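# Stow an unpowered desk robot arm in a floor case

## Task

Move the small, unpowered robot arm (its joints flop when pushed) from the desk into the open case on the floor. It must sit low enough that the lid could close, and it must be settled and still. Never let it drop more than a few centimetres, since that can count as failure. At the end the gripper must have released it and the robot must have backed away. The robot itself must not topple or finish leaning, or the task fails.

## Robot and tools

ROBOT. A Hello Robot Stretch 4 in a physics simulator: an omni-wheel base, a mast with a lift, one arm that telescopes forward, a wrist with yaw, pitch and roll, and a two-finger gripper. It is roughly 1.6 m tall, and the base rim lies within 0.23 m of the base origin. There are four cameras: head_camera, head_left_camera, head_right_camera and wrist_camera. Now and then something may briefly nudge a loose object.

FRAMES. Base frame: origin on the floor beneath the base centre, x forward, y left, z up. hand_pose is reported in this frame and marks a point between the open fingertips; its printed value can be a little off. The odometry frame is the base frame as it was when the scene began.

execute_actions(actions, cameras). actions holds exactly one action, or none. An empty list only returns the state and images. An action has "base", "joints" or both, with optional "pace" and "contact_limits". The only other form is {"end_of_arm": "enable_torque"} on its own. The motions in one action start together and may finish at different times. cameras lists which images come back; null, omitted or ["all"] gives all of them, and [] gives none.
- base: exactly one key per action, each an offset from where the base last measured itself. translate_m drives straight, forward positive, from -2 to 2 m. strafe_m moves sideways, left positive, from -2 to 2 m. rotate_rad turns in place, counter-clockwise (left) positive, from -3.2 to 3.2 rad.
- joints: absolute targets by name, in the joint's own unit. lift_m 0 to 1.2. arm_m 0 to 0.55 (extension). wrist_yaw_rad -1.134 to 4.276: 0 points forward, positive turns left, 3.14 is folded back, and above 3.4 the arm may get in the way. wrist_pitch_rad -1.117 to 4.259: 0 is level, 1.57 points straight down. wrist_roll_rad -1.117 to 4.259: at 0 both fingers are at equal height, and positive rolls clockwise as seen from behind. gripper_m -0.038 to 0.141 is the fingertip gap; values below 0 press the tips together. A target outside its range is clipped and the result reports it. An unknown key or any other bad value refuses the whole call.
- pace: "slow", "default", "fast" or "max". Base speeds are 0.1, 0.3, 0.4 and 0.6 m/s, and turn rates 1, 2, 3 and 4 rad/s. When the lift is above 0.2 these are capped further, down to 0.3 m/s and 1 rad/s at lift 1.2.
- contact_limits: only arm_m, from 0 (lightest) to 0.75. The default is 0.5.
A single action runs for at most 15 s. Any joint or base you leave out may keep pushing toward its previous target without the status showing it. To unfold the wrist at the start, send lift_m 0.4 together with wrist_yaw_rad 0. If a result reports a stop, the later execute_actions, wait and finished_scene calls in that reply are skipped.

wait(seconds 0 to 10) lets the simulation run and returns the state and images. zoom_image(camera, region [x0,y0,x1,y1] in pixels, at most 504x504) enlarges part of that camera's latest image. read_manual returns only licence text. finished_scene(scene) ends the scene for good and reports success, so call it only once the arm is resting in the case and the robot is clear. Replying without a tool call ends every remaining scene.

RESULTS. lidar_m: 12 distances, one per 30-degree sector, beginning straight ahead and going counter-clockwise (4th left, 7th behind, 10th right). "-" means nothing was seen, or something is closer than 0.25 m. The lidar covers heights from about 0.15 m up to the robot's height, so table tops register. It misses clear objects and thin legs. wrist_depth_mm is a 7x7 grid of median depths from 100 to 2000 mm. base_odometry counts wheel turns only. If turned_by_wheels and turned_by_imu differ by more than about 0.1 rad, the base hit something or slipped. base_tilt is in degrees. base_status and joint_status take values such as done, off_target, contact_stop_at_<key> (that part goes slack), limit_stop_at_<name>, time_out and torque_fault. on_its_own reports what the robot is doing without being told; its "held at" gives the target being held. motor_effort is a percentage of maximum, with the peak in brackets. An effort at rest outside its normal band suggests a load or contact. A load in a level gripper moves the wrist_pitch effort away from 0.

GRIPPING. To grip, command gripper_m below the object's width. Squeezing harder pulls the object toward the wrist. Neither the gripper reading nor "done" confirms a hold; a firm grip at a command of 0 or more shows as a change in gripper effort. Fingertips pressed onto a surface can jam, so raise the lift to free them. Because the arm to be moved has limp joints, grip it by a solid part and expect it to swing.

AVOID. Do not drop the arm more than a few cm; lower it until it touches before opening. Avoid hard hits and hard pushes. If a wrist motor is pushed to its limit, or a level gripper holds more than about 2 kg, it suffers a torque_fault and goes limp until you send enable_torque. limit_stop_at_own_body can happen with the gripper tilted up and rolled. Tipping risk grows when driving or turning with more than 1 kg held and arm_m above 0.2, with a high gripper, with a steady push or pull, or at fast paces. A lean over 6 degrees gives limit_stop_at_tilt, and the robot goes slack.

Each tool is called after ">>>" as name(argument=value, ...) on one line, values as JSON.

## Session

>>> execute_actions(actions=[])

Scene clock: 0.00 s.
base_odometry: x=+0.000 y=+0.000 heading=+0.000 (m, m, rad; odometry frame)
turned_by_wheels: +0.000 (rad since the last result)
turned_by_imu: +0.000 (rad since the last result)
base_tilt: forward=+0.2 right=+0.9 (deg)
lidar_m: 1.83 1.52 2.59 2.51 2.17 2.17 1.54 1.32 1.36 1.75 1.55 1.53
base_status: not commanded
joint_positions: lift_m=+0.260 arm_m=+0.001 wrist_yaw_rad=+3.135 wrist_pitch_rad=+0.020 wrist_roll_rad=-0.018 gripper_m=+0.057
joint_status: not commanded
motor_effort: lift_m=+19 arm_m=-1 wrist_yaw_rad=+0 wrist_pitch_rad=-4 wrist_roll_rad=+1 gripper_m=-5 wheel_0=+0 wheel_1=+0 wheel_2=+1 (%)
hand_pose: x=-0.1162 y=+0.0893 z=+0.4322 quat_wxyz=(+0.003, -0.010, -0.009, +1.000) (m; base frame)
wrist_depth_mm: - 143 - - - - 1921 / - 118 144 - - - 1863 / - 116 144 - - - 1863 / - 133 180 - - - 1863 / 207 - - - - - 1863 / 225 1921 203 1808 193 1661 1576 / 221 1160 1182 123 1205 1060 1138
pictures: head_camera, head_left_camera, head_right_camera, wrist_camera
Images, in order (width x height): head_camera 420x560, head_left_camera 420x672, head_right_camera 420x672, wrist_camera 616x392.

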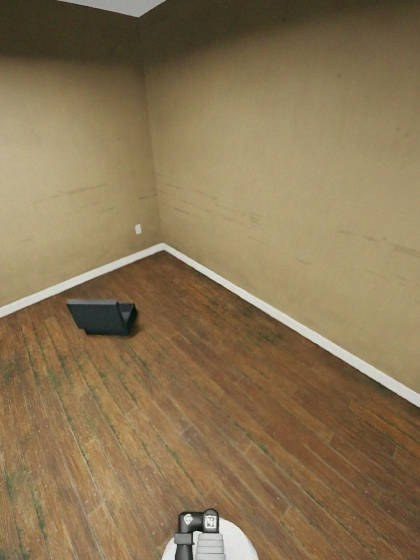

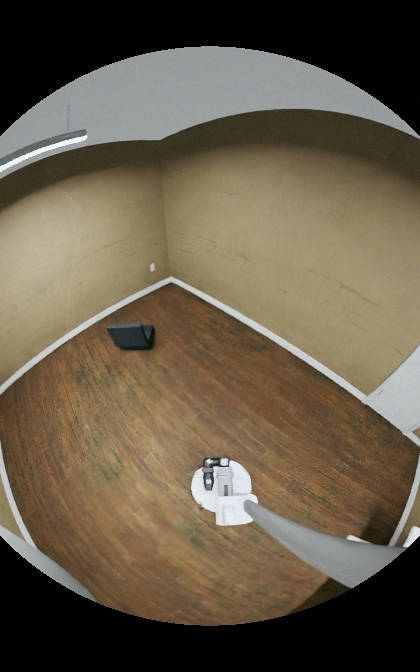

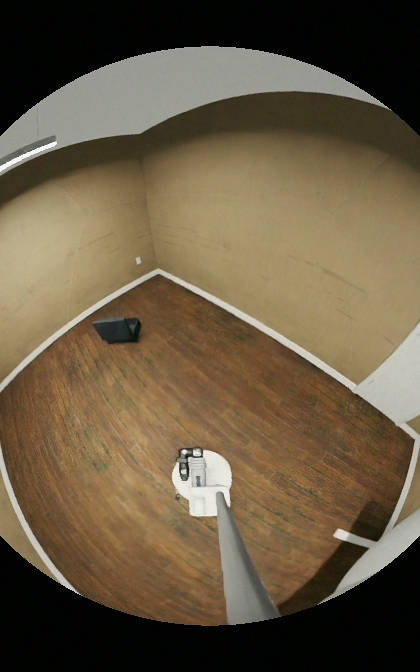

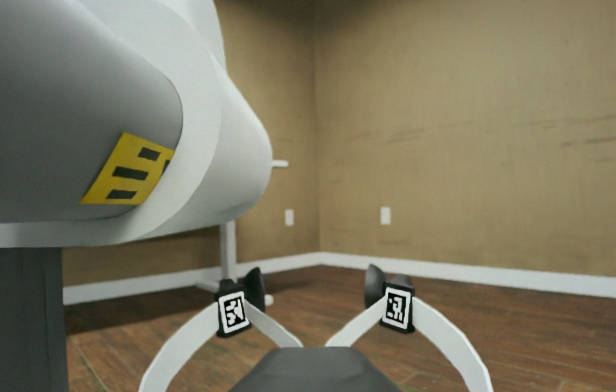

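>>> execute_actions(actions=[{"base":{"rotate_rad":-2.45},"joints":{"lift_m":0.9,"wrist_yaw_rad":0,"gripper_m":0.08},"pace":"fast"}], cameras=["head_camera"])

>>> execute_actions(actions=[{"base":{"translate_m":1.0},"joints":{"lift_m":1.1,"wrist_pitch_rad":1.2},"pace":"fast"}], cameras=["head_camera","wrist_camera"])

Scene clock: 7.30 s.
base_odometry: x=+0.000 y=+0.000 heading=-2.450 (m, m, rad; odometry frame)
turned_by_wheels: -2.450 (rad since the last result)
turned_by_imu: -2.411 (rad since the last result)
base_tilt: forward=+0.3 right=+0.9 (deg)
lidar_m: 1.30 1.36 1.62 1.54 1.56 2.11 1.48 2.68 2.31 2.17 2.22 1.42
base_status: done
joint_positions: lift_m=+0.900 arm_m=+0.001 wrist_yaw_rad=+0.000 wrist_pitch_rad=+0.020 wrist_roll_rad=-0.018 gripper_m=+0.080
joint_status: all done
motor_effort: lift_m=+21(22) arm_m=-1(1) wrist_yaw_rad=-1(7) wrist_pitch_rad=-5(5) wrist_roll_rad=+0(0) gripper_m=-4(5) wheel_0=+3(11) wheel_1=+1(11) wheel_2=+0(12) (%)
hand_pose: x=+0.4601 y=-0.0873 z=+1.0722 quat_wxyz=(+1.000, -0.009, +0.010, +0.000) (m; base frame)
wrist_depth_mm: 1983 1983 1983 1921 - 1983 1983 / 1921 1983 1921 - 1983 - - / 1983 - - 1983 - - - / 1921 - 1983 1983 - - 1983 / 1921 1983 1983 1983 1983 1983 1921 / 1983 1921 198 1499 214 1397 1430 / 1921 1921 1499 123 1983 1983 -
pictures: head_camera
Images, in order (width x height): head_camera 420x560.

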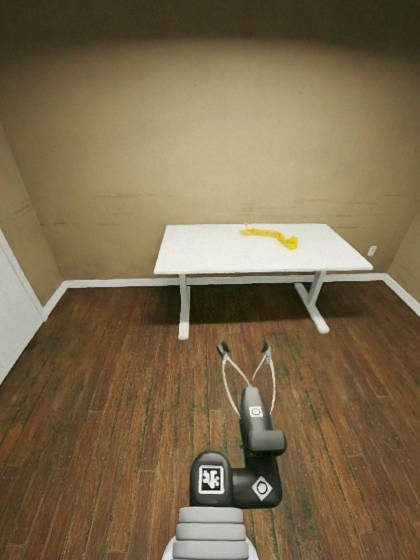

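Scene clock: 11.33 s.
base_odometry: x=-0.770 y=-0.638 heading=-2.449 (m, m, rad; odometry frame)
turned_by_wheels: +0.001 (rad since the last result)
turned_by_imu: -0.002 (rad since the last result)
base_tilt: forward=+0.3 right=+0.9 (deg)
lidar_m: 0.32 0.35 0.47 1.57 1.63 2.14 2.47 3.20 2.28 2.13 0.53 0.35
base_status: done
joint_positions: lift_m=+1.100 arm_m=+0.001 wrist_yaw_rad=+0.000 wrist_pitch_rad=+1.201 wrist_roll_rad=-0.018 gripper_m=+0.080
joint_status: all done
motor_effort: lift_m=+21(24) arm_m=-1(1) wrist_yaw_rad=+0(1) wrist_pitch_rad=-3(4) wrist_roll_rad=+0(0) gripper_m=-3(5) wheel_0=+5(10) wheel_1=+3(10) wheel_2=+0(13) (%)
hand_pose: x=+0.2760 y=-0.0874 z=+1.0090 quat_wxyz=(+0.825, -0.008, +0.565, +0.005) (m; base frame)
wrist_depth_mm: 1060 741 723 707 707 699 668 / 1205 676 668 661 661 647 634 / 640 627 615 621 609 603 597 / 585 580 580 569 569 559 554 / 549 544 544 539 539 539 549 / 1229 1255 198 1182 213 1182 1182 / 1182 1160 1160 123 1160 1118 1118
pictures: head_camera, wrist_camera
Images, in order (width x height): head_camera 420x560, wrist_camera 616x392.

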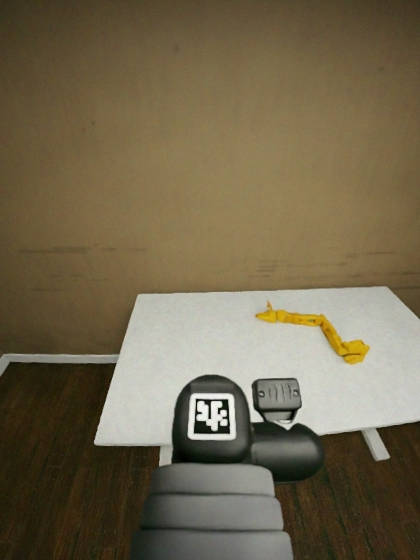

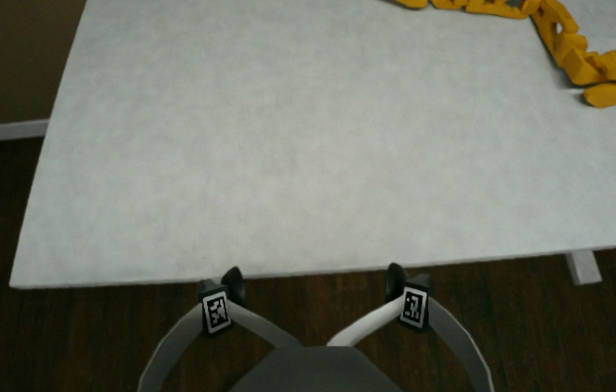

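>>> execute_actions(actions=[{"base":{"strafe_m":-0.47},"joints":{"lift_m":1.0,"wrist_pitch_rad":1.57,"wrist_roll_rad":-0.4,"arm_m":0.45},"pace":"fast"}], cameras=[])

>>> execute_actions(actions=[{"base":{"translate_m":0.15},"joints":{"lift_m":0.96}}], cameras=["head_camera","wrist_camera"])

Scene clock: 18.13 s.
base_odometry: x=-1.070 y=-0.277 heading=-2.449 (m, m, rad; odometry frame)
turned_by_wheels: +0.000 (rad since the last result)
turned_by_imu: -0.001 (rad since the last result)
base_tilt: forward=+0.3 right=+0.9 (deg)
lidar_m: 0.36 0.36 0.49 2.03 2.11 2.61 2.65 2.54 1.75 1.63 0.55 0.37
base_status: done
joint_positions: lift_m=+1.000 arm_m=+0.449 wrist_yaw_rad=+0.000 wrist_pitch_rad=+1.570 wrist_roll_rad=-0.400 gripper_m=+0.080
joint_status: all done
motor_effort: lift_m=+16(20) arm_m=+6(8) wrist_yaw_rad=+0(1) wrist_pitch_rad=+2(5) wrist_roll_rad=+1(6) gripper_m=-4(4) wheel_0=+4(14) wheel_1=-2(11) wheel_2=+0(0) (%)
hand_pose: x=+0.6201 y=-0.0874 z=+0.8900 quat_wxyz=(+0.693, -0.141, +0.693, +0.140) (m; base frame)
wrist_depth_mm: 407 407 407 404 402 402 397 / 407 404 404 402 399 399 397 / 407 402 402 402 397 394 397 / 399 399 399 397 397 389 389 / 399 399 397 392 317 394 389 / 397 392 198 394 213 387 384 / 394 394 389 123 389 387 384
pictures: none
No camera images: the call's "cameras" was empty. Leave "cameras" out to get every camera's image.

Scene clock: 19.97 s.
base_odometry: x=-1.185 y=-0.372 heading=-2.448 (m, m, rad; odometry frame)
turned_by_wheels: +0.001 (rad since the last result)
turned_by_imu: +0.000 (rad since the last result)
base_tilt: forward=+0.2 right=+0.9 (deg)
lidar_m: 0.25 0.25 0.26 0.75 2.12 2.75 2.78 2.48 1.78 1.64 0.33 0.25
base_status: done
joint_positions: lift_m=+0.960 arm_m=+0.449 wrist_yaw_rad=+0.000 wrist_pitch_rad=+1.570 wrist_roll_rad=-0.400 gripper_m=+0.080
joint_status: all done
motor_effort: lift_m=+15(15) arm_m=+6(6) wrist_yaw_rad=-1(0) wrist_pitch_rad=+1(4) wrist_roll_rad=+0(1) gripper_m=-4(4) wheel_0=+5(12) wheel_1=+3(10) wheel_2=+0(12) (%)
hand_pose: x=+0.6201 y=-0.0874 z=+0.8500 quat_wxyz=(+0.693, -0.141, +0.693, +0.140) (m; base frame)
wrist_depth_mm: 310 314 364 364 359 362 359 / 362 334 359 359 359 359 357 / 366 359 359 306 359 355 355 / 362 362 357 353 355 355 353 / 357 357 355 353 351 353 351 / 355 357 198 349 215 349 347 / 353 353 351 123 347 349 345
pictures: head_camera, wrist_camera
Images, in order (width x height): head_camera 420x560, wrist_camera 616x392.

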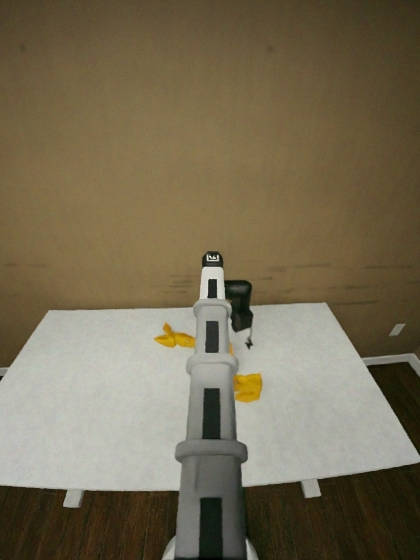

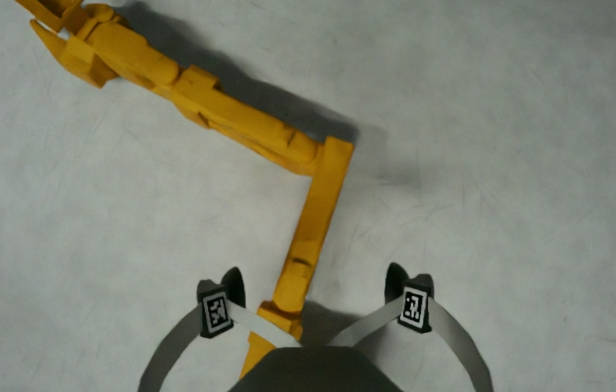

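>>> execute_actions(actions=[{"base":{"strafe_m":0.015},"joints":{"wrist_roll_rad":-0.13,"arm_m":0.483}}], cameras=[])

>>> execute_actions(actions=[{"joints":{"lift_m":0.868}}], cameras=["wrist_camera"])

>>> execute_actions(actions=[{"joints":{"gripper_m":-0.035}}], cameras=[])

>>> execute_actions(actions=[{"joints":{"lift_m":0.91,"arm_m":0.4},"pace":"slow"}], cameras=["wrist_camera"])

Scene clock: 26.77 s.
base_odometry: x=-1.175 y=-0.384 heading=-2.449 (m, m, rad; odometry frame)
turned_by_wheels: +0.000 (rad since the last result)
turned_by_imu: +0.000 (rad since the last result)
base_tilt: forward=+0.3 right=+0.9 (deg)
lidar_m: 0.25 0.25 0.29 0.74 2.10 2.73 2.79 2.51 1.77 1.66 0.35 0.25
base_status: done
joint_positions: lift_m=+0.960 arm_m=+0.482 wrist_yaw_rad=+0.000 wrist_pitch_rad=+1.570 wrist_roll_rad=-0.130 gripper_m=+0.080
joint_status: all done
motor_effort: lift_m=+15(15) arm_m=+6(7) wrist_yaw_rad=+0(1) wrist_pitch_rad=+3(1) wrist_roll_rad=+2(6) gripper_m=-5(4) wheel_0=-5(10) wheel_1=+3(9) wheel_2=+0(1) (%)
hand_pose: x=+0.6529 y=-0.0874 z=+0.8500 quat_wxyz=(+0.706, -0.046, +0.705, +0.046) (m; base frame)
wrist_depth_mm: 370 366 364 362 362 362 357 / 366 366 362 357 359 359 357 / 309 362 359 359 357 357 357 / 359 359 304 304 353 355 351 / 359 357 353 353 353 349 347 / 357 353 199 351 213 347 347 / 355 353 353 123 349 345 347
pictures: none
No camera images: the call's "cameras" was empty. Leave "cameras" out to get every camera's image.

Scene clock: 28.17 s.
base_odometry: x=-1.175 y=-0.384 heading=-2.449 (m, m, rad; odometry frame)
turned_by_wheels: +0.000 (rad since the last result)
turned_by_imu: +0.000 (rad since the last result)
base_tilt: forward=+0.3 right=+0.9 (deg)
lidar_m: 0.25 0.25 0.30 0.76 2.13 2.75 2.76 2.52 1.78 1.67 0.33 0.25
base_status: not commanded
joint_positions: lift_m=+0.868 arm_m=+0.482 wrist_yaw_rad=+0.000 wrist_pitch_rad=+1.570 wrist_roll_rad=-0.130 gripper_m=+0.080
joint_status: all done
motor_effort: lift_m=+15(16) arm_m=+7(6) wrist_yaw_rad=+0(0) wrist_pitch_rad=+2(2) wrist_roll_rad=+2(2) gripper_m=-3(2) wheel_0=-5(4) wheel_1=+3(3) wheel_2=+0(0) (%)
hand_pose: x=+0.6530 y=-0.0874 z=+0.7580 quat_wxyz=(+0.706, -0.046, +0.705, +0.046) (m; base frame)
wrist_depth_mm: 273 272 271 268 267 267 265 / 271 270 268 267 266 264 264 / 212 212 267 265 265 263 260 / 268 265 205 210 263 260 262 / 265 264 264 206 260 260 258 / 264 264 198 193 213 258 256 / 263 262 259 123 256 256 255
pictures: wrist_camera
Images, in order (width x height): wrist_camera 616x392.

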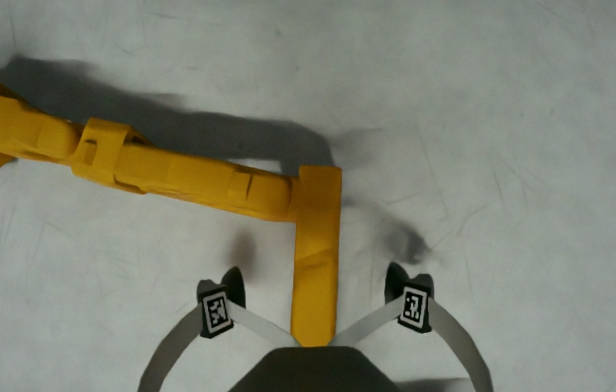

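Scene clock: 30.00 s.
base_odometry: x=-1.175 y=-0.384 heading=-2.449 (m, m, rad; odometry frame)
turned_by_wheels: +0.000 (rad since the last result)
turned_by_imu: +0.000 (rad since the last result)
base_tilt: forward=+0.2 right=+0.9 (deg)
lidar_m: 0.25 0.25 0.32 0.76 2.09 2.72 2.75 2.51 1.75 1.65 0.33 0.25
base_status: not commanded
joint_positions: lift_m=+0.868 arm_m=+0.482 wrist_yaw_rad=+0.000 wrist_pitch_rad=+1.570 wrist_roll_rad=-0.130 gripper_m=-0.034
joint_status: all done
motor_effort: lift_m=+17(17) arm_m=+7(6) wrist_yaw_rad=+0(0) wrist_pitch_rad=+1(4) wrist_roll_rad=+1(1) gripper_m=-29(28) wheel_0=-4(5) wheel_1=+3(3) wheel_2=+0(0) (%)
hand_pose: x=+0.6530 y=-0.0874 z=+0.7579 quat_wxyz=(+0.706, -0.046, +0.705, +0.046) (m; base frame)
wrist_depth_mm: 271 270 268 267 265 264 264 / 270 266 267 265 264 263 259 / 206 265 265 264 262 260 260 / 265 218 193 196 260 258 258 / 264 263 262 191 260 258 256 / 263 262 184 183 180 256 255 / 260 259 258 131 256 254 254
pictures: none
No camera images: the call's "cameras" was empty. Leave "cameras" out to get every camera's image.

Scene clock: 32.10 s.
base_odometry: x=-1.175 y=-0.384 heading=-2.449 (m, m, rad; odometry frame)
turned_by_wheels: +0.000 (rad since the last result)
turned_by_imu: +0.000 (rad since the last result)
base_tilt: forward=+0.2 right=+1.0 (deg)
lidar_m: 0.25 0.25 0.30 0.72 2.10 2.75 2.79 2.54 1.79 1.64 0.34 0.25
base_status: not commanded
joint_positions: lift_m=+0.909 arm_m=+0.401 wrist_yaw_rad=+0.000 wrist_pitch_rad=+1.570 wrist_roll_rad=-0.130 gripper_m=-0.034
joint_status: all done
motor_effort: lift_m=+25(26) arm_m=-7(8) wrist_yaw_rad=+0(0) wrist_pitch_rad=+2(2) wrist_roll_rad=+1(1) gripper_m=-29(30) wheel_0=-5(5) wheel_1=+3(3) wheel_2=+0(0) (%)
hand_pose: x=+0.5723 y=-0.0874 z=+0.7992 quat_wxyz=(+0.706, -0.046, +0.705, +0.046) (m; base frame)
wrist_depth_mm: 314 314 312 309 307 307 304 / 312 310 312 309 306 306 303 / 207 306 307 306 304 301 300 / 307 217 193 196 303 300 300 / 307 303 304 191 300 298 298 / 306 303 184 183 181 297 296 / 303 301 300 131 296 294 294
pictures: wrist_camera
Images, in order (width x height): wrist_camera 616x392.

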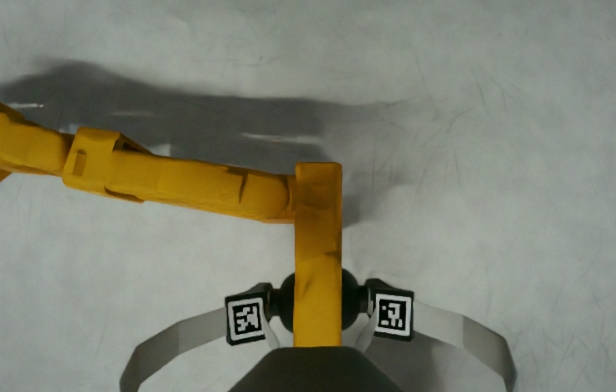

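>>> execute_actions(actions=[{"joints":{"lift_m":1.03,"arm_m":0.3}}], cameras=[])

>>> execute_actions(actions=[{"base":{"translate_m":-0.5},"joints":{"wrist_pitch_rad":0.1}}], cameras=["head_camera","wrist_camera"])

Scene clock: 36.17 s.
base_odometry: x=-1.175 y=-0.384 heading=-2.449 (m, m, rad; odometry frame)
turned_by_wheels: +0.000 (rad since the last result)
turned_by_imu: +0.000 (rad since the last result)
base_tilt: forward=+0.2 right=+0.9 (deg)
lidar_m: 0.25 0.25 0.31 0.77 2.11 2.74 2.75 2.55 1.79 1.66 0.31 0.25
base_status: not commanded
joint_positions: lift_m=+1.030 arm_m=+0.301 wrist_yaw_rad=+0.000 wrist_pitch_rad=+1.570 wrist_roll_rad=-0.130 gripper_m=-0.034
joint_status: all done
motor_effort: lift_m=+24(24) arm_m=-7(8) wrist_yaw_rad=+0(1) wrist_pitch_rad=+0(2) wrist_roll_rad=+1(1) gripper_m=-29(30) wheel_0=-5(4) wheel_1=+3(3) wheel_2=+0(0) (%)
hand_pose: x=+0.4722 y=-0.0874 z=+0.9192 quat_wxyz=(+0.706, -0.046, +0.705, +0.046) (m; base frame)
wrist_depth_mm: 439 439 436 430 433 430 427 / 433 436 436 430 430 427 427 / 206 433 433 430 427 424 421 / 433 217 193 196 424 421 418 / 430 427 424 191 421 421 418 / 424 424 184 183 181 415 415 / 427 424 421 131 415 415 413
pictures: none
No camera images: the call's "cameras" was empty. Leave "cameras" out to get every camera's image.

Scene clock: 39.30 s.
base_odometry: x=-0.791 y=-0.065 heading=-2.449 (m, m, rad; odometry frame)
turned_by_wheels: -0.001 (rad since the last result)
turned_by_imu: +0.001 (rad since the last result)
base_tilt: forward=+0.2 right=+0.9 (deg)
lidar_m: 0.61 0.80 0.98 2.02 2.07 2.23 2.36 2.58 1.81 1.69 1.75 0.70
base_status: done
joint_positions: lift_m=+1.030 arm_m=+0.301 wrist_yaw_rad=+0.000 wrist_pitch_rad=+0.109 wrist_roll_rad=-0.131 gripper_m=-0.034
joint_status: all done
on_its_own: wrist_pitch_rad is at rest, and its effort (-24) is outside its rest range (-23 to +23)
motor_effort: lift_m=+23(24) arm_m=-6(6) wrist_yaw_rad=+0(4) wrist_pitch_rad=-24(27) wrist_roll_rad=+3(5) gripper_m=-28(28) wheel_0=-5(9) wheel_1=-2(9) wheel_2=+0(13) (%)
hand_pose: x=+0.7588 y=-0.0874 z=+1.1764 quat_wxyz=(+0.996, -0.065, +0.054, +0.004) (m; base frame)
wrist_depth_mm: 976 960 976 976 991 976 960 / 991 976 976 991 1008 1008 991 / 991 1008 991 991 1008 1008 1008 / 1008 1008 991 193 1008 1025 1008 / 1025 1042 187 190 1025 1042 1042 / 1042 1042 184 183 182 1060 1060 / 891 183 189 127 1042 991 1060
pictures: head_camera, wrist_camera
Images, in order (width x height): head_camera 420x560, wrist_camera 616x392.

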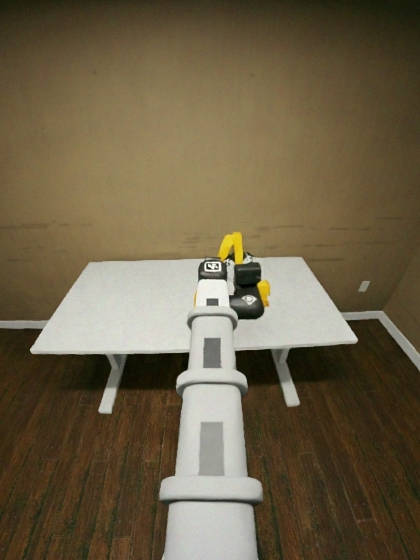

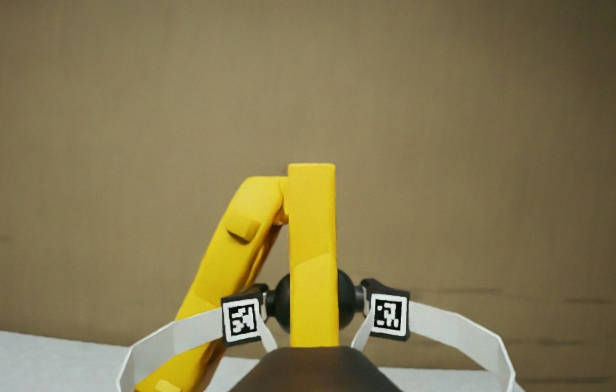

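>>> execute_actions(actions=[{"base":{"rotate_rad":2.56},"joints":{"wrist_pitch_rad":1.57},"pace":"slow"}], cameras=["wrist_camera"])

>>> execute_actions(actions=[{"base":{"translate_m":1.9},"joints":{"lift_m":0.6,"wrist_roll_rad":2.71,"arm_m":0.15}}], cameras=[])

>>> execute_actions(actions=[{"base":{"rotate_rad":1.47},"pace":"slow"}], cameras=["head_camera","head_right_camera","wrist_camera"])

Scene clock: 47.77 s.
base_odometry: x=-0.791 y=-0.065 heading=+0.110 (m, m, rad; odometry frame)
turned_by_wheels: +2.559 (rad since the last result)
turned_by_imu: +2.519 (rad since the last result)
base_tilt: forward=+0.3 right=+1.0 (deg)
lidar_m: 0.25 2.25 2.77 1.87 1.66 1.69 0.81 0.69 0.74 0.91 2.00 0.30
base_status: done
joint_positions: lift_m=+1.030 arm_m=+0.301 wrist_yaw_rad=+0.000 wrist_pitch_rad=+1.568 wrist_roll_rad=-0.130 gripper_m=-0.034
joint_status: all done
motor_effort: lift_m=+23(24) arm_m=-6(6) wrist_yaw_rad=+0(2) wrist_pitch_rad=+7(22) wrist_roll_rad=+1(3) gripper_m=-31(31) wheel_0=-6(11) wheel_1=-3(7) wheel_2=-4(8) (%)
hand_pose: x=+0.4729 y=-0.0874 z=+0.9193 quat_wxyz=(+0.707, -0.046, +0.705, +0.046) (m; base frame)
wrist_depth_mm: 1229 1205 1205 1205 1182 1182 1182 / 1205 1182 1182 1160 1160 1182 1160 / 1205 1182 1205 1182 1160 1160 1138 / 1205 1182 1182 187 1160 1160 1160 / 1182 1160 185 187 1160 1138 1138 / 1160 1160 184 183 180 1160 1160 / 1160 188 190 131 1160 1118 1118
pictures: wrist_camera
Images, in order (width x height): wrist_camera 616x392.

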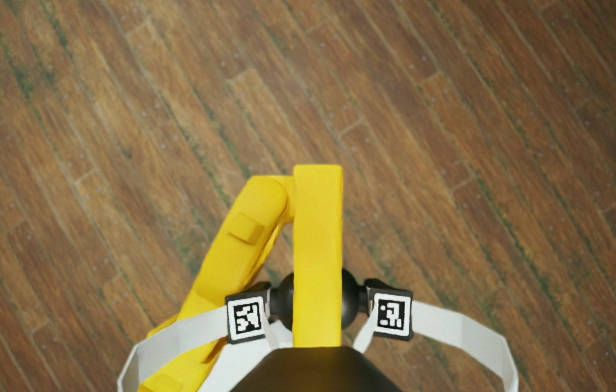

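Scene clock: 55.60 s.
base_odometry: x=+1.097 y=+0.145 heading=+0.110 (m, m, rad; odometry frame)
turned_by_wheels: +0.000 (rad since the last result)
turned_by_imu: -0.004 (rad since the last result)
base_tilt: forward=+0.2 right=+0.9 (deg)
lidar_m: 0.39 0.80 0.64 2.19 2.85 2.88 3.29 2.27 1.46 0.94 0.85 0.41
base_status: done
joint_positions: lift_m=+0.600 arm_m=+0.151 wrist_yaw_rad=+0.000 wrist_pitch_rad=+1.572 wrist_roll_rad=+2.710 gripper_m=-0.034
joint_status: all done
motor_effort: lift_m=+18(22) arm_m=-6(6) wrist_yaw_rad=+0(1) wrist_pitch_rad=-4(5) wrist_roll_rad=+1(8) gripper_m=-31(32) wheel_0=+4(12) wheel_1=+3(8) wheel_2=-1(12) (%)
hand_pose: x=+0.3216 y=-0.0874 z=+0.4898 quat_wxyz=(+0.151, +0.690, +0.152, -0.691) (m; base frame)
wrist_depth_mm: 741 732 732 732 504 500 504 / 741 732 732 723 504 500 500 / 732 732 723 723 504 496 500 / 732 723 723 186 715 715 723 / 732 723 183 186 723 707 707 / 723 715 183 184 180 715 699 / 723 189 193 131 715 699 707
pictures: none
No camera images: the call's "cameras" was empty. Leave "cameras" out to get every camera's image.

Scene clock: 58.37 s.
base_odometry: x=+1.098 y=+0.145 heading=+1.579 (m, m, rad; odometry frame)
turned_by_wheels: +1.469 (rad since the last result)
turned_by_imu: +1.446 (rad since the last result)
base_tilt: forward=+0.3 right=+1.0 (deg)
lidar_m: 0.37 2.85 2.84 2.56 2.25 1.76 1.02 0.86 0.86 1.01 1.72 0.41
base_status: done
joint_positions: lift_m=+0.600 arm_m=+0.151 wrist_yaw_rad=+0.000 wrist_pitch_rad=+1.572 wrist_roll_rad=+2.710 gripper_m=-0.034
joint_status: not commanded
motor_effort: lift_m=+18(18) arm_m=-6(6) wrist_yaw_rad=-1(1) wrist_pitch_rad=-4(3) wrist_roll_rad=+1(2) gripper_m=-29(31) wheel_0=-5(5) wheel_1=-4(7) wheel_2=-2(8) (%)
hand_pose: x=+0.3216 y=-0.0874 z=+0.4898 quat_wxyz=(+0.151, +0.690, +0.152, -0.691) (m; base frame)
wrist_depth_mm: 741 723 732 732 504 504 500 / 741 741 732 715 500 500 500 / 732 723 732 715 500 504 500 / 723 723 723 186 715 707 715 / 741 723 183 186 715 707 715 / 661 732 184 183 181 707 699 / 707 188 194 131 723 699 707
pictures: head_camera, head_right_camera, wrist_camera
Images, in order (width x height): head_camera 420x560, head_right_camera 420x672, wrist_camera 616x392.

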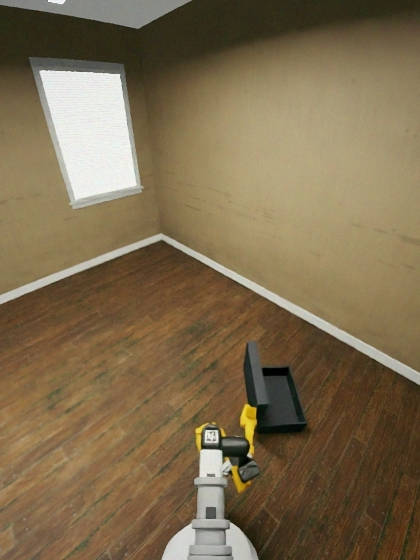

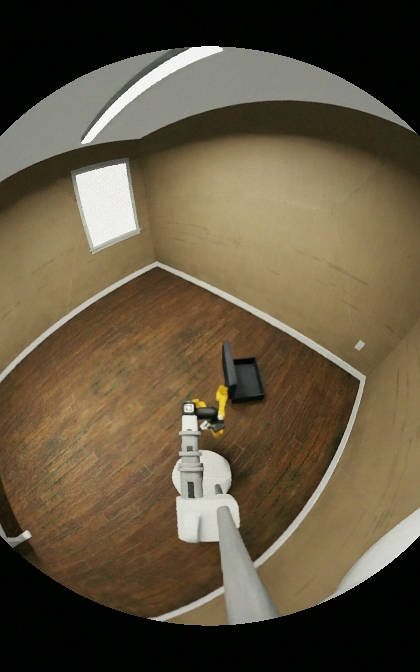

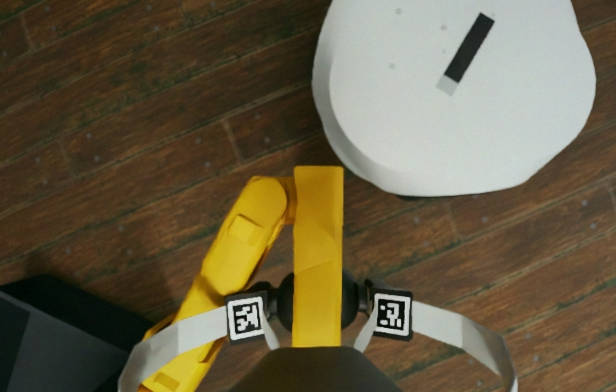

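>>> execute_actions(actions=[{"base":{"strafe_m":-0.37},"joints":{"arm_m":0.05}}], cameras=[])

>>> execute_actions(actions=[{"base":{"translate_m":0.25},"joints":{"arm_m":0.31,"lift_m":0.38}}], cameras=["head_left_camera","head_right_camera","wrist_camera"])

>>> zoom_image(camera="head_left_camera", region=[170,340,290,460])

Scene clock: 65.63 s.
base_odometry: x=+1.467 y=+0.148 heading=+1.580 (m, m, rad; odometry frame)
turned_by_wheels: +0.000 (rad since the last result)
turned_by_imu: -0.001 (rad since the last result)
base_tilt: forward=+0.2 right=+0.9 (deg)
lidar_m: 0.27 2.99 3.12 2.82 2.55 1.29 0.73 0.61 0.60 0.71 1.26 0.32
base_status: done
joint_positions: lift_m=+0.600 arm_m=+0.051 wrist_yaw_rad=+0.000 wrist_pitch_rad=+1.572 wrist_roll_rad=+2.710 gripper_m=-0.034
joint_status: all done
motor_effort: lift_m=+19(18) arm_m=-6(5) wrist_yaw_rad=+0(0) wrist_pitch_rad=-5(6) wrist_roll_rad=+1(1) gripper_m=-29(30) wheel_0=+3(15) wheel_1=-2(10) wheel_2=+0(2) (%)
hand_pose: x=+0.2216 y=-0.0874 z=+0.4897 quat_wxyz=(+0.151, +0.690, +0.152, -0.691) (m; base frame)
wrist_depth_mm: 732 741 732 732 504 500 715 / 741 732 732 517 504 504 504 / 732 750 732 504 508 504 500 / 732 741 723 186 500 496 707 / 732 732 183 186 530 715 707 / 723 732 184 183 180 707 699 / 732 189 193 131 707 707 699
pictures: none
No camera images: the call's "cameras" was empty. Leave "cameras" out to get every camera's image.

Scene clock: 67.90 s.
base_odometry: x=+1.465 y=+0.398 heading=+1.580 (m, m, rad; odometry frame)
turned_by_wheels: +0.001 (rad since the last result)
turned_by_imu: +0.000 (rad since the last result)
base_tilt: forward=+0.2 right=+1.0 (deg)
lidar_m: 0.38 0.38 2.94 3.08 2.71 1.61 0.94 0.77 0.77 0.93 1.30 0.39
base_status: done
joint_positions: lift_m=+0.380 arm_m=+0.309 wrist_yaw_rad=+0.000 wrist_pitch_rad=+1.572 wrist_roll_rad=+2.710 gripper_m=-0.034
joint_status: all done
motor_effort: lift_m=+17(18) arm_m=+6(7) wrist_yaw_rad=-1(0) wrist_pitch_rad=-5(8) wrist_roll_rad=+1(1) gripper_m=-31(30) wheel_0=+5(9) wheel_1=+3(6) wheel_2=-1(11) (%)
hand_pose: x=+0.4794 y=-0.0874 z=+0.2698 quat_wxyz=(+0.151, +0.690, +0.152, -0.691) (m; base frame)
wrist_depth_mm: 504 508 504 496 496 357 336 / 504 504 504 500 496 488 492 / 504 504 500 469 488 492 488 / 504 500 500 186 462 488 492 / 500 500 184 187 466 389 338 / 504 500 183 183 181 342 329 / 496 189 193 131 459 336 309
pictures: head_left_camera, head_right_camera, wrist_camera
Images, in order (width x height): head_left_camera 420x672, head_right_camera 420x672, wrist_camera 616x392.

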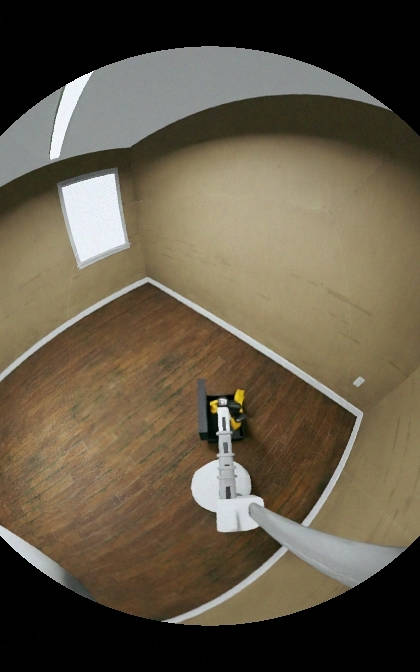

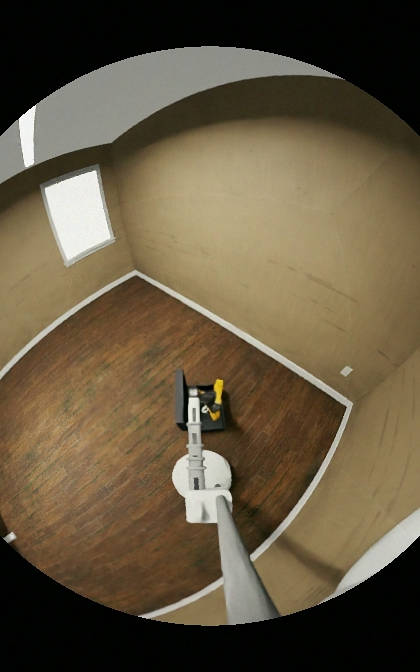

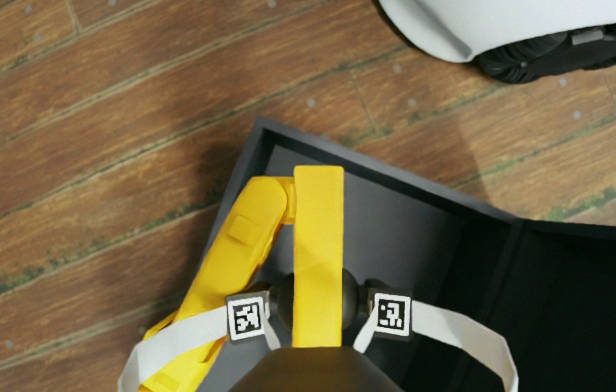

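Region (170, 340, 290, 460) of head_left_camera's 420x672 image, scaled by 4.200, with more detail than that image has.

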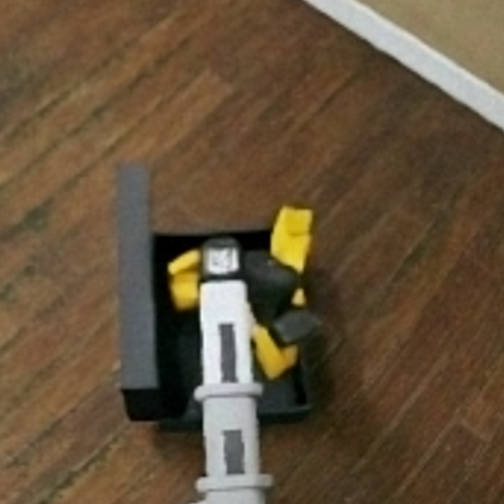

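>>> execute_actions(actions=[{"base":{"strafe_m":0.008},"joints":{"wrist_roll_rad":2.58,"arm_m":0.30,"lift_m":0.31},"pace":"slow"}], cameras=["head_left_camera","head_right_camera","wrist_camera"])

>>> zoom_image(camera="head_left_camera", region=[180,370,270,460])

>>> zoom_image(camera="head_right_camera", region=[160,360,250,450])

Scene clock: 72.33 s.
base_odometry: x=+1.457 y=+0.398 heading=+1.580 (m, m, rad; odometry frame)
turned_by_wheels: +0.000 (rad since the last result)
turned_by_imu: +0.000 (rad since the last result)
base_tilt: forward=+0.3 right=+0.9 (deg)
lidar_m: 0.36 0.36 2.95 3.11 2.69 1.63 0.90 0.80 0.79 0.92 1.29 0.38
base_status: done
joint_positions: lift_m=+0.310 arm_m=+0.301 wrist_yaw_rad=+0.000 wrist_pitch_rad=+1.572 wrist_roll_rad=+2.580 gripper_m=-0.034
joint_status: all done
motor_effort: lift_m=+17(17) arm_m=-6(4) wrist_yaw_rad=-1(1) wrist_pitch_rad=-4(5) wrist_roll_rad=+0(0) gripper_m=-29(31) wheel_0=-6(7) wheel_1=+4(8) wheel_2=+0(0) (%)
hand_pose: x=+0.4717 y=-0.0874 z=+0.1998 quat_wxyz=(+0.196, +0.679, +0.196, -0.680) (m; base frame)
wrist_depth_mm: 436 433 430 427 427 368 289 / 430 430 430 430 427 421 370 / 430 433 430 375 424 421 415 / 433 430 319 187 399 421 418 / 430 427 184 186 394 368 418 / 430 427 183 183 181 319 271 / 427 189 193 131 397 272 270
pictures: head_left_camera, head_right_camera, wrist_camera
Images, in order (width x height): head_left_camera 420x672, head_right_camera 420x672, wrist_camera 616x392.

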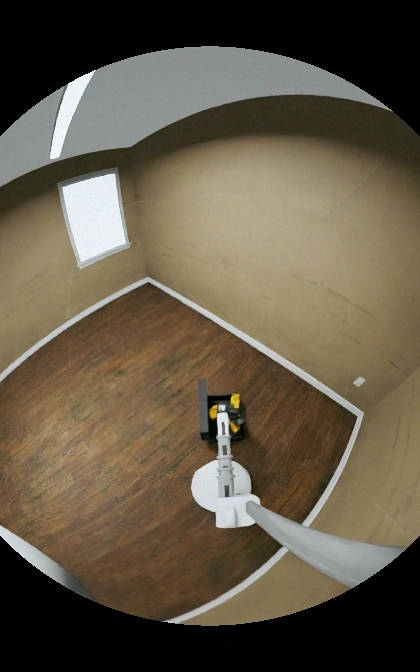

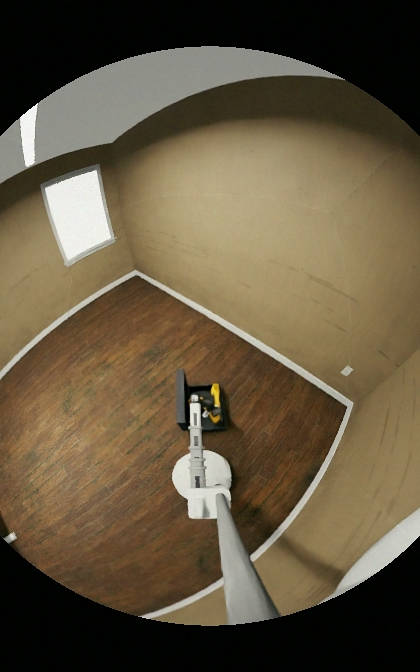

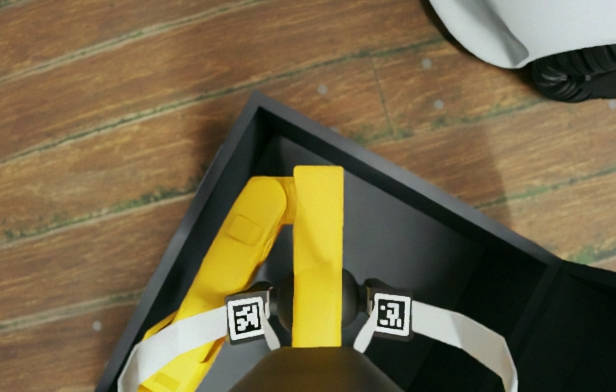

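Region (180, 370, 270, 460) of head_left_camera's 420x672 image, scaled by 5.600, with more detail than that image has.

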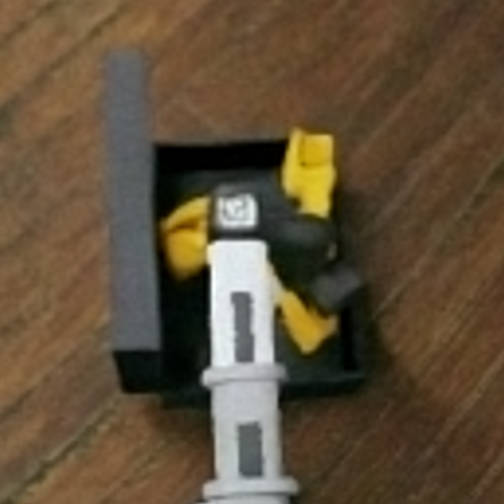

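Region (160, 360, 250, 450) of head_right_camera's 420x672 image, scaled by 5.600, with more detail than that image has.

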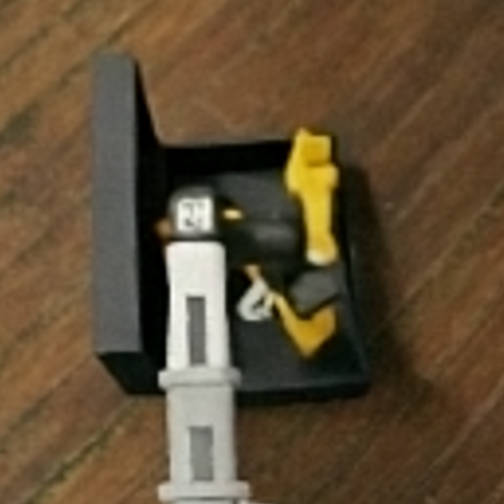

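>>> execute_actions(actions=[{"base":{"strafe_m":-0.008},"joints":{"arm_m":0.292,"lift_m":0.235},"pace":"slow"}], cameras=["head_left_camera","wrist_camera"])

>>> zoom_image(camera="head_left_camera", region=[180,370,270,460])

Scene clock: 77.00 s.
base_odometry: x=+1.465 y=+0.398 heading=+1.580 (m, m, rad; odometry frame)
turned_by_wheels: +0.000 (rad since the last result)
turned_by_imu: +0.000 (rad since the last result)
base_tilt: forward=+0.3 right=+0.9 (deg)
lidar_m: 0.33 0.37 2.94 3.11 2.71 1.61 0.90 0.76 0.77 0.91 1.28 0.38
base_status: done
joint_positions: lift_m=+0.235 arm_m=+0.293 wrist_yaw_rad=+0.000 wrist_pitch_rad=+1.572 wrist_roll_rad=+2.580 gripper_m=-0.034
joint_status: all done
motor_effort: lift_m=+17(20) arm_m=-7(7) wrist_yaw_rad=+0(1) wrist_pitch_rad=-5(4) wrist_roll_rad=+0(0) gripper_m=-30(31) wheel_0=+6(9) wheel_1=-4(7) wheel_2=+0(0) (%)
hand_pose: x=+0.4637 y=-0.0874 z=+0.1248 quat_wxyz=(+0.196, +0.679, +0.196, -0.680) (m; base frame)
wrist_depth_mm: 357 355 351 351 349 347 301 / 357 355 353 349 351 347 345 / 355 355 272 279 347 345 347 / 355 353 230 186 310 343 343 / 353 351 183 186 320 319 263 / 353 248 183 183 181 317 267 / 349 188 194 131 319 259 242
pictures: head_left_camera, wrist_camera
Images, in order (width x height): head_left_camera 420x672, wrist_camera 616x392.

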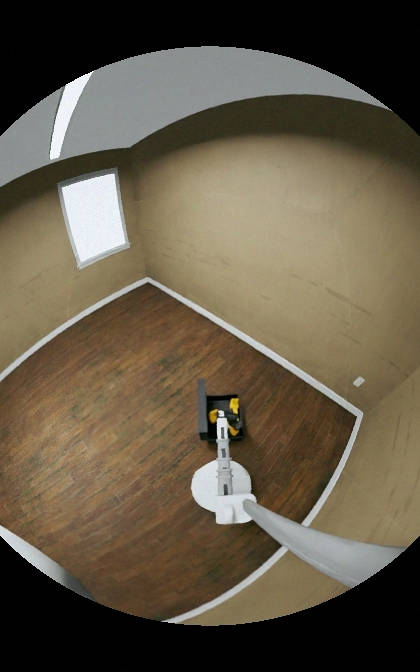

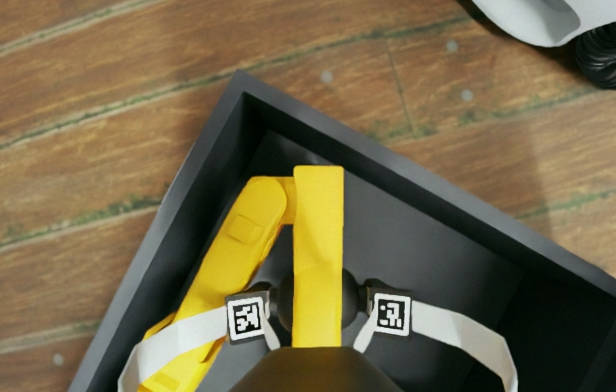

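Region (180, 370, 270, 460) of head_left_camera's 420x672 image, scaled by 5.600, with more detail than that image has.

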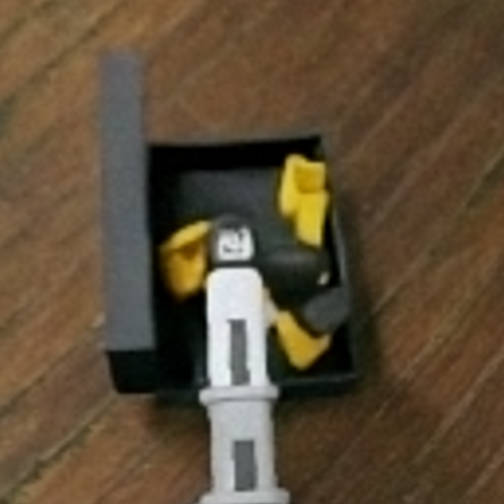

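>>> execute_actions(actions=[{"joints":{"lift_m":0.178},"pace":"slow"}], cameras=[])

>>> execute_actions(actions=[{"joints":{"gripper_m":0.04}}], cameras=[])

>>> execute_actions(actions=[{"joints":{"lift_m":0.215},"pace":"slow"}], cameras=["wrist_camera"])

Scene clock: 81.70 s.
base_odometry: x=+1.465 y=+0.398 heading=+1.580 (m, m, rad; odometry frame)
turned_by_wheels: +0.000 (rad since the last result)
turned_by_imu: +0.000 (rad since the last result)
base_tilt: forward=+0.3 right=+0.9 (deg)
lidar_m: 0.37 0.35 2.93 3.08 2.72 1.62 0.91 0.78 0.77 0.92 1.28 0.37
base_status: not commanded
joint_positions: lift_m=+0.178 arm_m=+0.293 wrist_yaw_rad=+0.000 wrist_pitch_rad=+1.572 wrist_roll_rad=+2.580 gripper_m=-0.034
joint_status: all done
motor_effort: lift_m=+17(19) arm_m=-7(7) wrist_yaw_rad=-1(0) wrist_pitch_rad=-3(5) wrist_roll_rad=+0(0) gripper_m=-29(30) wheel_0=+6(6) wheel_1=-4(4) wheel_2=+0(0) (%)
hand_pose: x=+0.4637 y=-0.0874 z=+0.0679 quat_wxyz=(+0.196, +0.679, +0.196, -0.680) (m; base frame)
wrist_depth_mm: 298 297 296 294 291 290 290 / 298 296 169 161 293 290 289 / 298 296 220 266 161 289 287 / 297 174 230 187 265 167 287 / 296 179 185 187 263 262 209 / 293 211 183 183 180 263 260 / 163 188 192 130 263 258 242
pictures: none
No camera images: the call's "cameras" was empty. Leave "cameras" out to get every camera's image.

Scene clock: 83.17 s.
base_odometry: x=+1.465 y=+0.398 heading=+1.580 (m, m, rad; odometry frame)
turned_by_wheels: +0.000 (rad since the last result)
turned_by_imu: +0.000 (rad since the last result)
base_tilt: forward=+0.3 right=+0.9 (deg)
lidar_m: 0.35 0.36 2.94 3.11 2.68 1.59 0.92 0.79 0.77 0.94 1.28 0.37
base_status: not commanded
joint_positions: lift_m=+0.178 arm_m=+0.293 wrist_yaw_rad=+0.000 wrist_pitch_rad=+1.570 wrist_roll_rad=+2.580 gripper_m=+0.040
joint_status: all done
motor_effort: lift_m=+17(16) arm_m=-7(7) wrist_yaw_rad=+0(0) wrist_pitch_rad=-2(4) wrist_roll_rad=+0(0) gripper_m=-6(29) wheel_0=+5(5) wheel_1=-4(4) wheel_2=+0(0) (%)
hand_pose: x=+0.4641 y=-0.0874 z=+0.0679 quat_wxyz=(+0.196, +0.680, +0.196, -0.679) (m; base frame)
wrist_depth_mm: 301 297 296 293 293 290 289 / 298 297 169 163 293 290 289 / 298 297 220 268 163 289 287 / 297 175 219 209 266 166 287 / 297 181 211 207 264 263 211 / 297 213 200 199 193 262 262 / 164 213 267 124 264 262 242
pictures: none
No camera images: the call's "cameras" was empty. Leave "cameras" out to get every camera's image.

Scene clock: 84.30 s.
base_odometry: x=+1.465 y=+0.398 heading=+1.580 (m, m, rad; odometry frame)
turned_by_wheels: +0.000 (rad since the last result)
turned_by_imu: +0.000 (rad since the last result)
base_tilt: forward=+0.3 right=+0.9 (deg)
lidar_m: 0.38 0.34 2.94 3.09 2.68 1.62 0.93 0.76 0.79 0.92 1.30 0.40
base_status: not commanded
joint_positions: lift_m=+0.215 arm_m=+0.293 wrist_yaw_rad=+0.000 wrist_pitch_rad=+1.570 wrist_roll_rad=+2.580 gripper_m=+0.040
joint_status: all done
motor_effort: lift_m=+22(24) arm_m=-6(6) wrist_yaw_rad=+0(0) wrist_pitch_rad=+3(0) wrist_roll_rad=+0(1) gripper_m=-6(6) wheel_0=+6(6) wheel_1=-4(4) wheel_2=+0(0) (%)
hand_pose: x=+0.4643 y=-0.0874 z=+0.1044 quat_wxyz=(+0.196, +0.680, +0.196, -0.679) (m; base frame)
wrist_depth_mm: 340 336 334 330 329 329 325 / 338 336 255 330 329 325 324 / 336 334 229 263 259 327 325 / 336 336 246 249 300 231 322 / 336 236 251 287 301 300 218 / 332 242 202 231 193 298 270 / 332 238 304 124 298 277 242
pictures: wrist_camera
Images, in order (width x height): wrist_camera 616x392.

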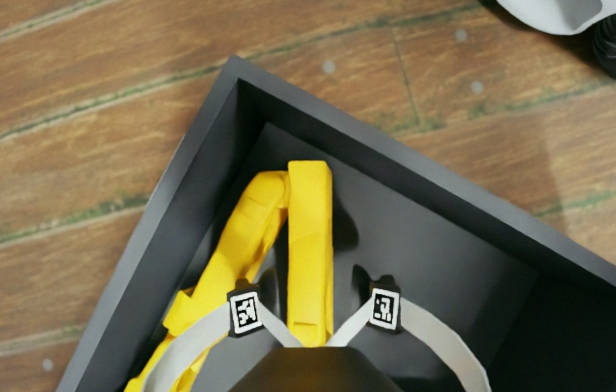

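>>> execute_actions(actions=[{"joints":{"lift_m":0.4},"pace":"fast"}], cameras=[])

>>> execute_actions(actions=[{"base":{"translate_m":-0.25},"joints":{"arm_m":0.0,"wrist_roll_rad":0,"wrist_pitch_rad":0.6},"pace":"fast"}], cameras=["head_camera","wrist_camera"])

Scene clock: 88.90 s.
base_odometry: x=+1.465 y=+0.398 heading=+1.580 (m, m, rad; odometry frame)
turned_by_wheels: +0.000 (rad since the last result)
turned_by_imu: +0.000 (rad since the last result)
base_tilt: forward=+0.3 right=+0.9 (deg)
lidar_m: 0.37 0.36 2.91 3.11 2.67 1.62 0.93 0.77 0.79 0.93 1.28 0.38
base_status: not commanded
joint_positions: lift_m=+0.400 arm_m=+0.293 wrist_yaw_rad=+0.000 wrist_pitch_rad=+1.570 wrist_roll_rad=+2.580 gripper_m=+0.040
joint_status: all done
motor_effort: lift_m=+22(24) arm_m=-6(6) wrist_yaw_rad=+0(0) wrist_pitch_rad=+1(3) wrist_roll_rad=+0(0) gripper_m=-5(4) wheel_0=+6(6) wheel_1=-4(4) wheel_2=+0(0) (%)
hand_pose: x=+0.4643 y=-0.0874 z=+0.2895 quat_wxyz=(+0.196, +0.680, +0.196, -0.679) (m; base frame)
wrist_depth_mm: 530 525 525 521 517 345 303 / 535 521 525 521 521 430 349 / 530 521 517 517 512 512 508 / 525 521 525 449 488 508 512 / 525 521 462 492 488 445 508 / 525 517 201 427 193 370 336 / 525 525 439 124 410 355 314
pictures: none
No camera images: the call's "cameras" was empty. Leave "cameras" out to get every camera's image.

Scene clock: 90.97 s.
base_odometry: x=+1.467 y=+0.148 heading=+1.579 (m, m, rad; odometry frame)
turned_by_wheels: -0.001 (rad since the last result)
turned_by_imu: +0.000 (rad since the last result)
base_tilt: forward=+0.3 right=+0.9 (deg)
lidar_m: 0.60 3.00 3.11 2.86 2.58 1.26 0.71 0.60 0.60 0.75 1.25 0.64
base_status: done
joint_positions: lift_m=+0.400 arm_m=+0.002 wrist_yaw_rad=+0.000 wrist_pitch_rad=+0.602 wrist_roll_rad=+0.000 gripper_m=+0.040
joint_status: all done
motor_effort: lift_m=+22(22) arm_m=-6(7) wrist_yaw_rad=+0(1) wrist_pitch_rad=-6(11) wrist_roll_rad=+0(5) gripper_m=-6(3) wheel_0=-5(8) wheel_1=-2(9) wheel_2=+0(14) (%)
hand_pose: x=+0.4104 y=-0.0875 z=+0.4146 quat_wxyz=(+0.955, +0.000, +0.297, +0.000) (m; base frame)
wrist_depth_mm: - - - 1708 1397 1160 1025 / - - - 1863 1464 1229 1042 / 1618 559 809 1499 1397 1255 1118 / 1205 445 809 946 1098 1060 1042 / 946 854 715 798 854 866 854 / 778 750 200 640 193 715 707 / 683 661 591 124 615 615 627
pictures: head_camera, wrist_camera
Images, in order (width x height): head_camera 420x560, wrist_camera 616x392.

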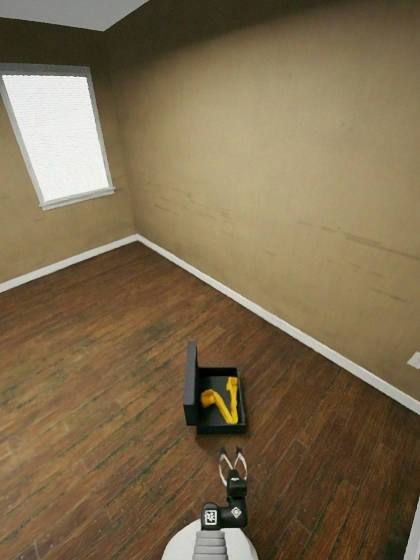

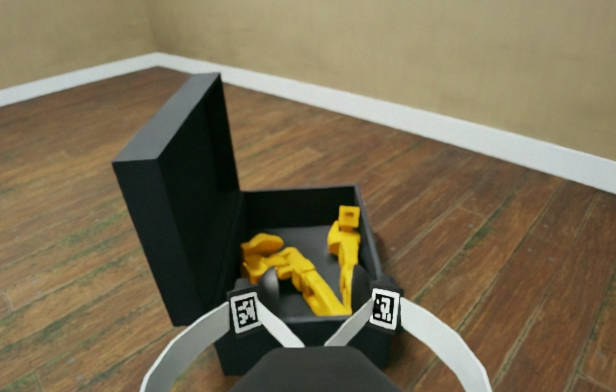

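>>> finished_scene(scene=2)

The scene is finished: the task was done.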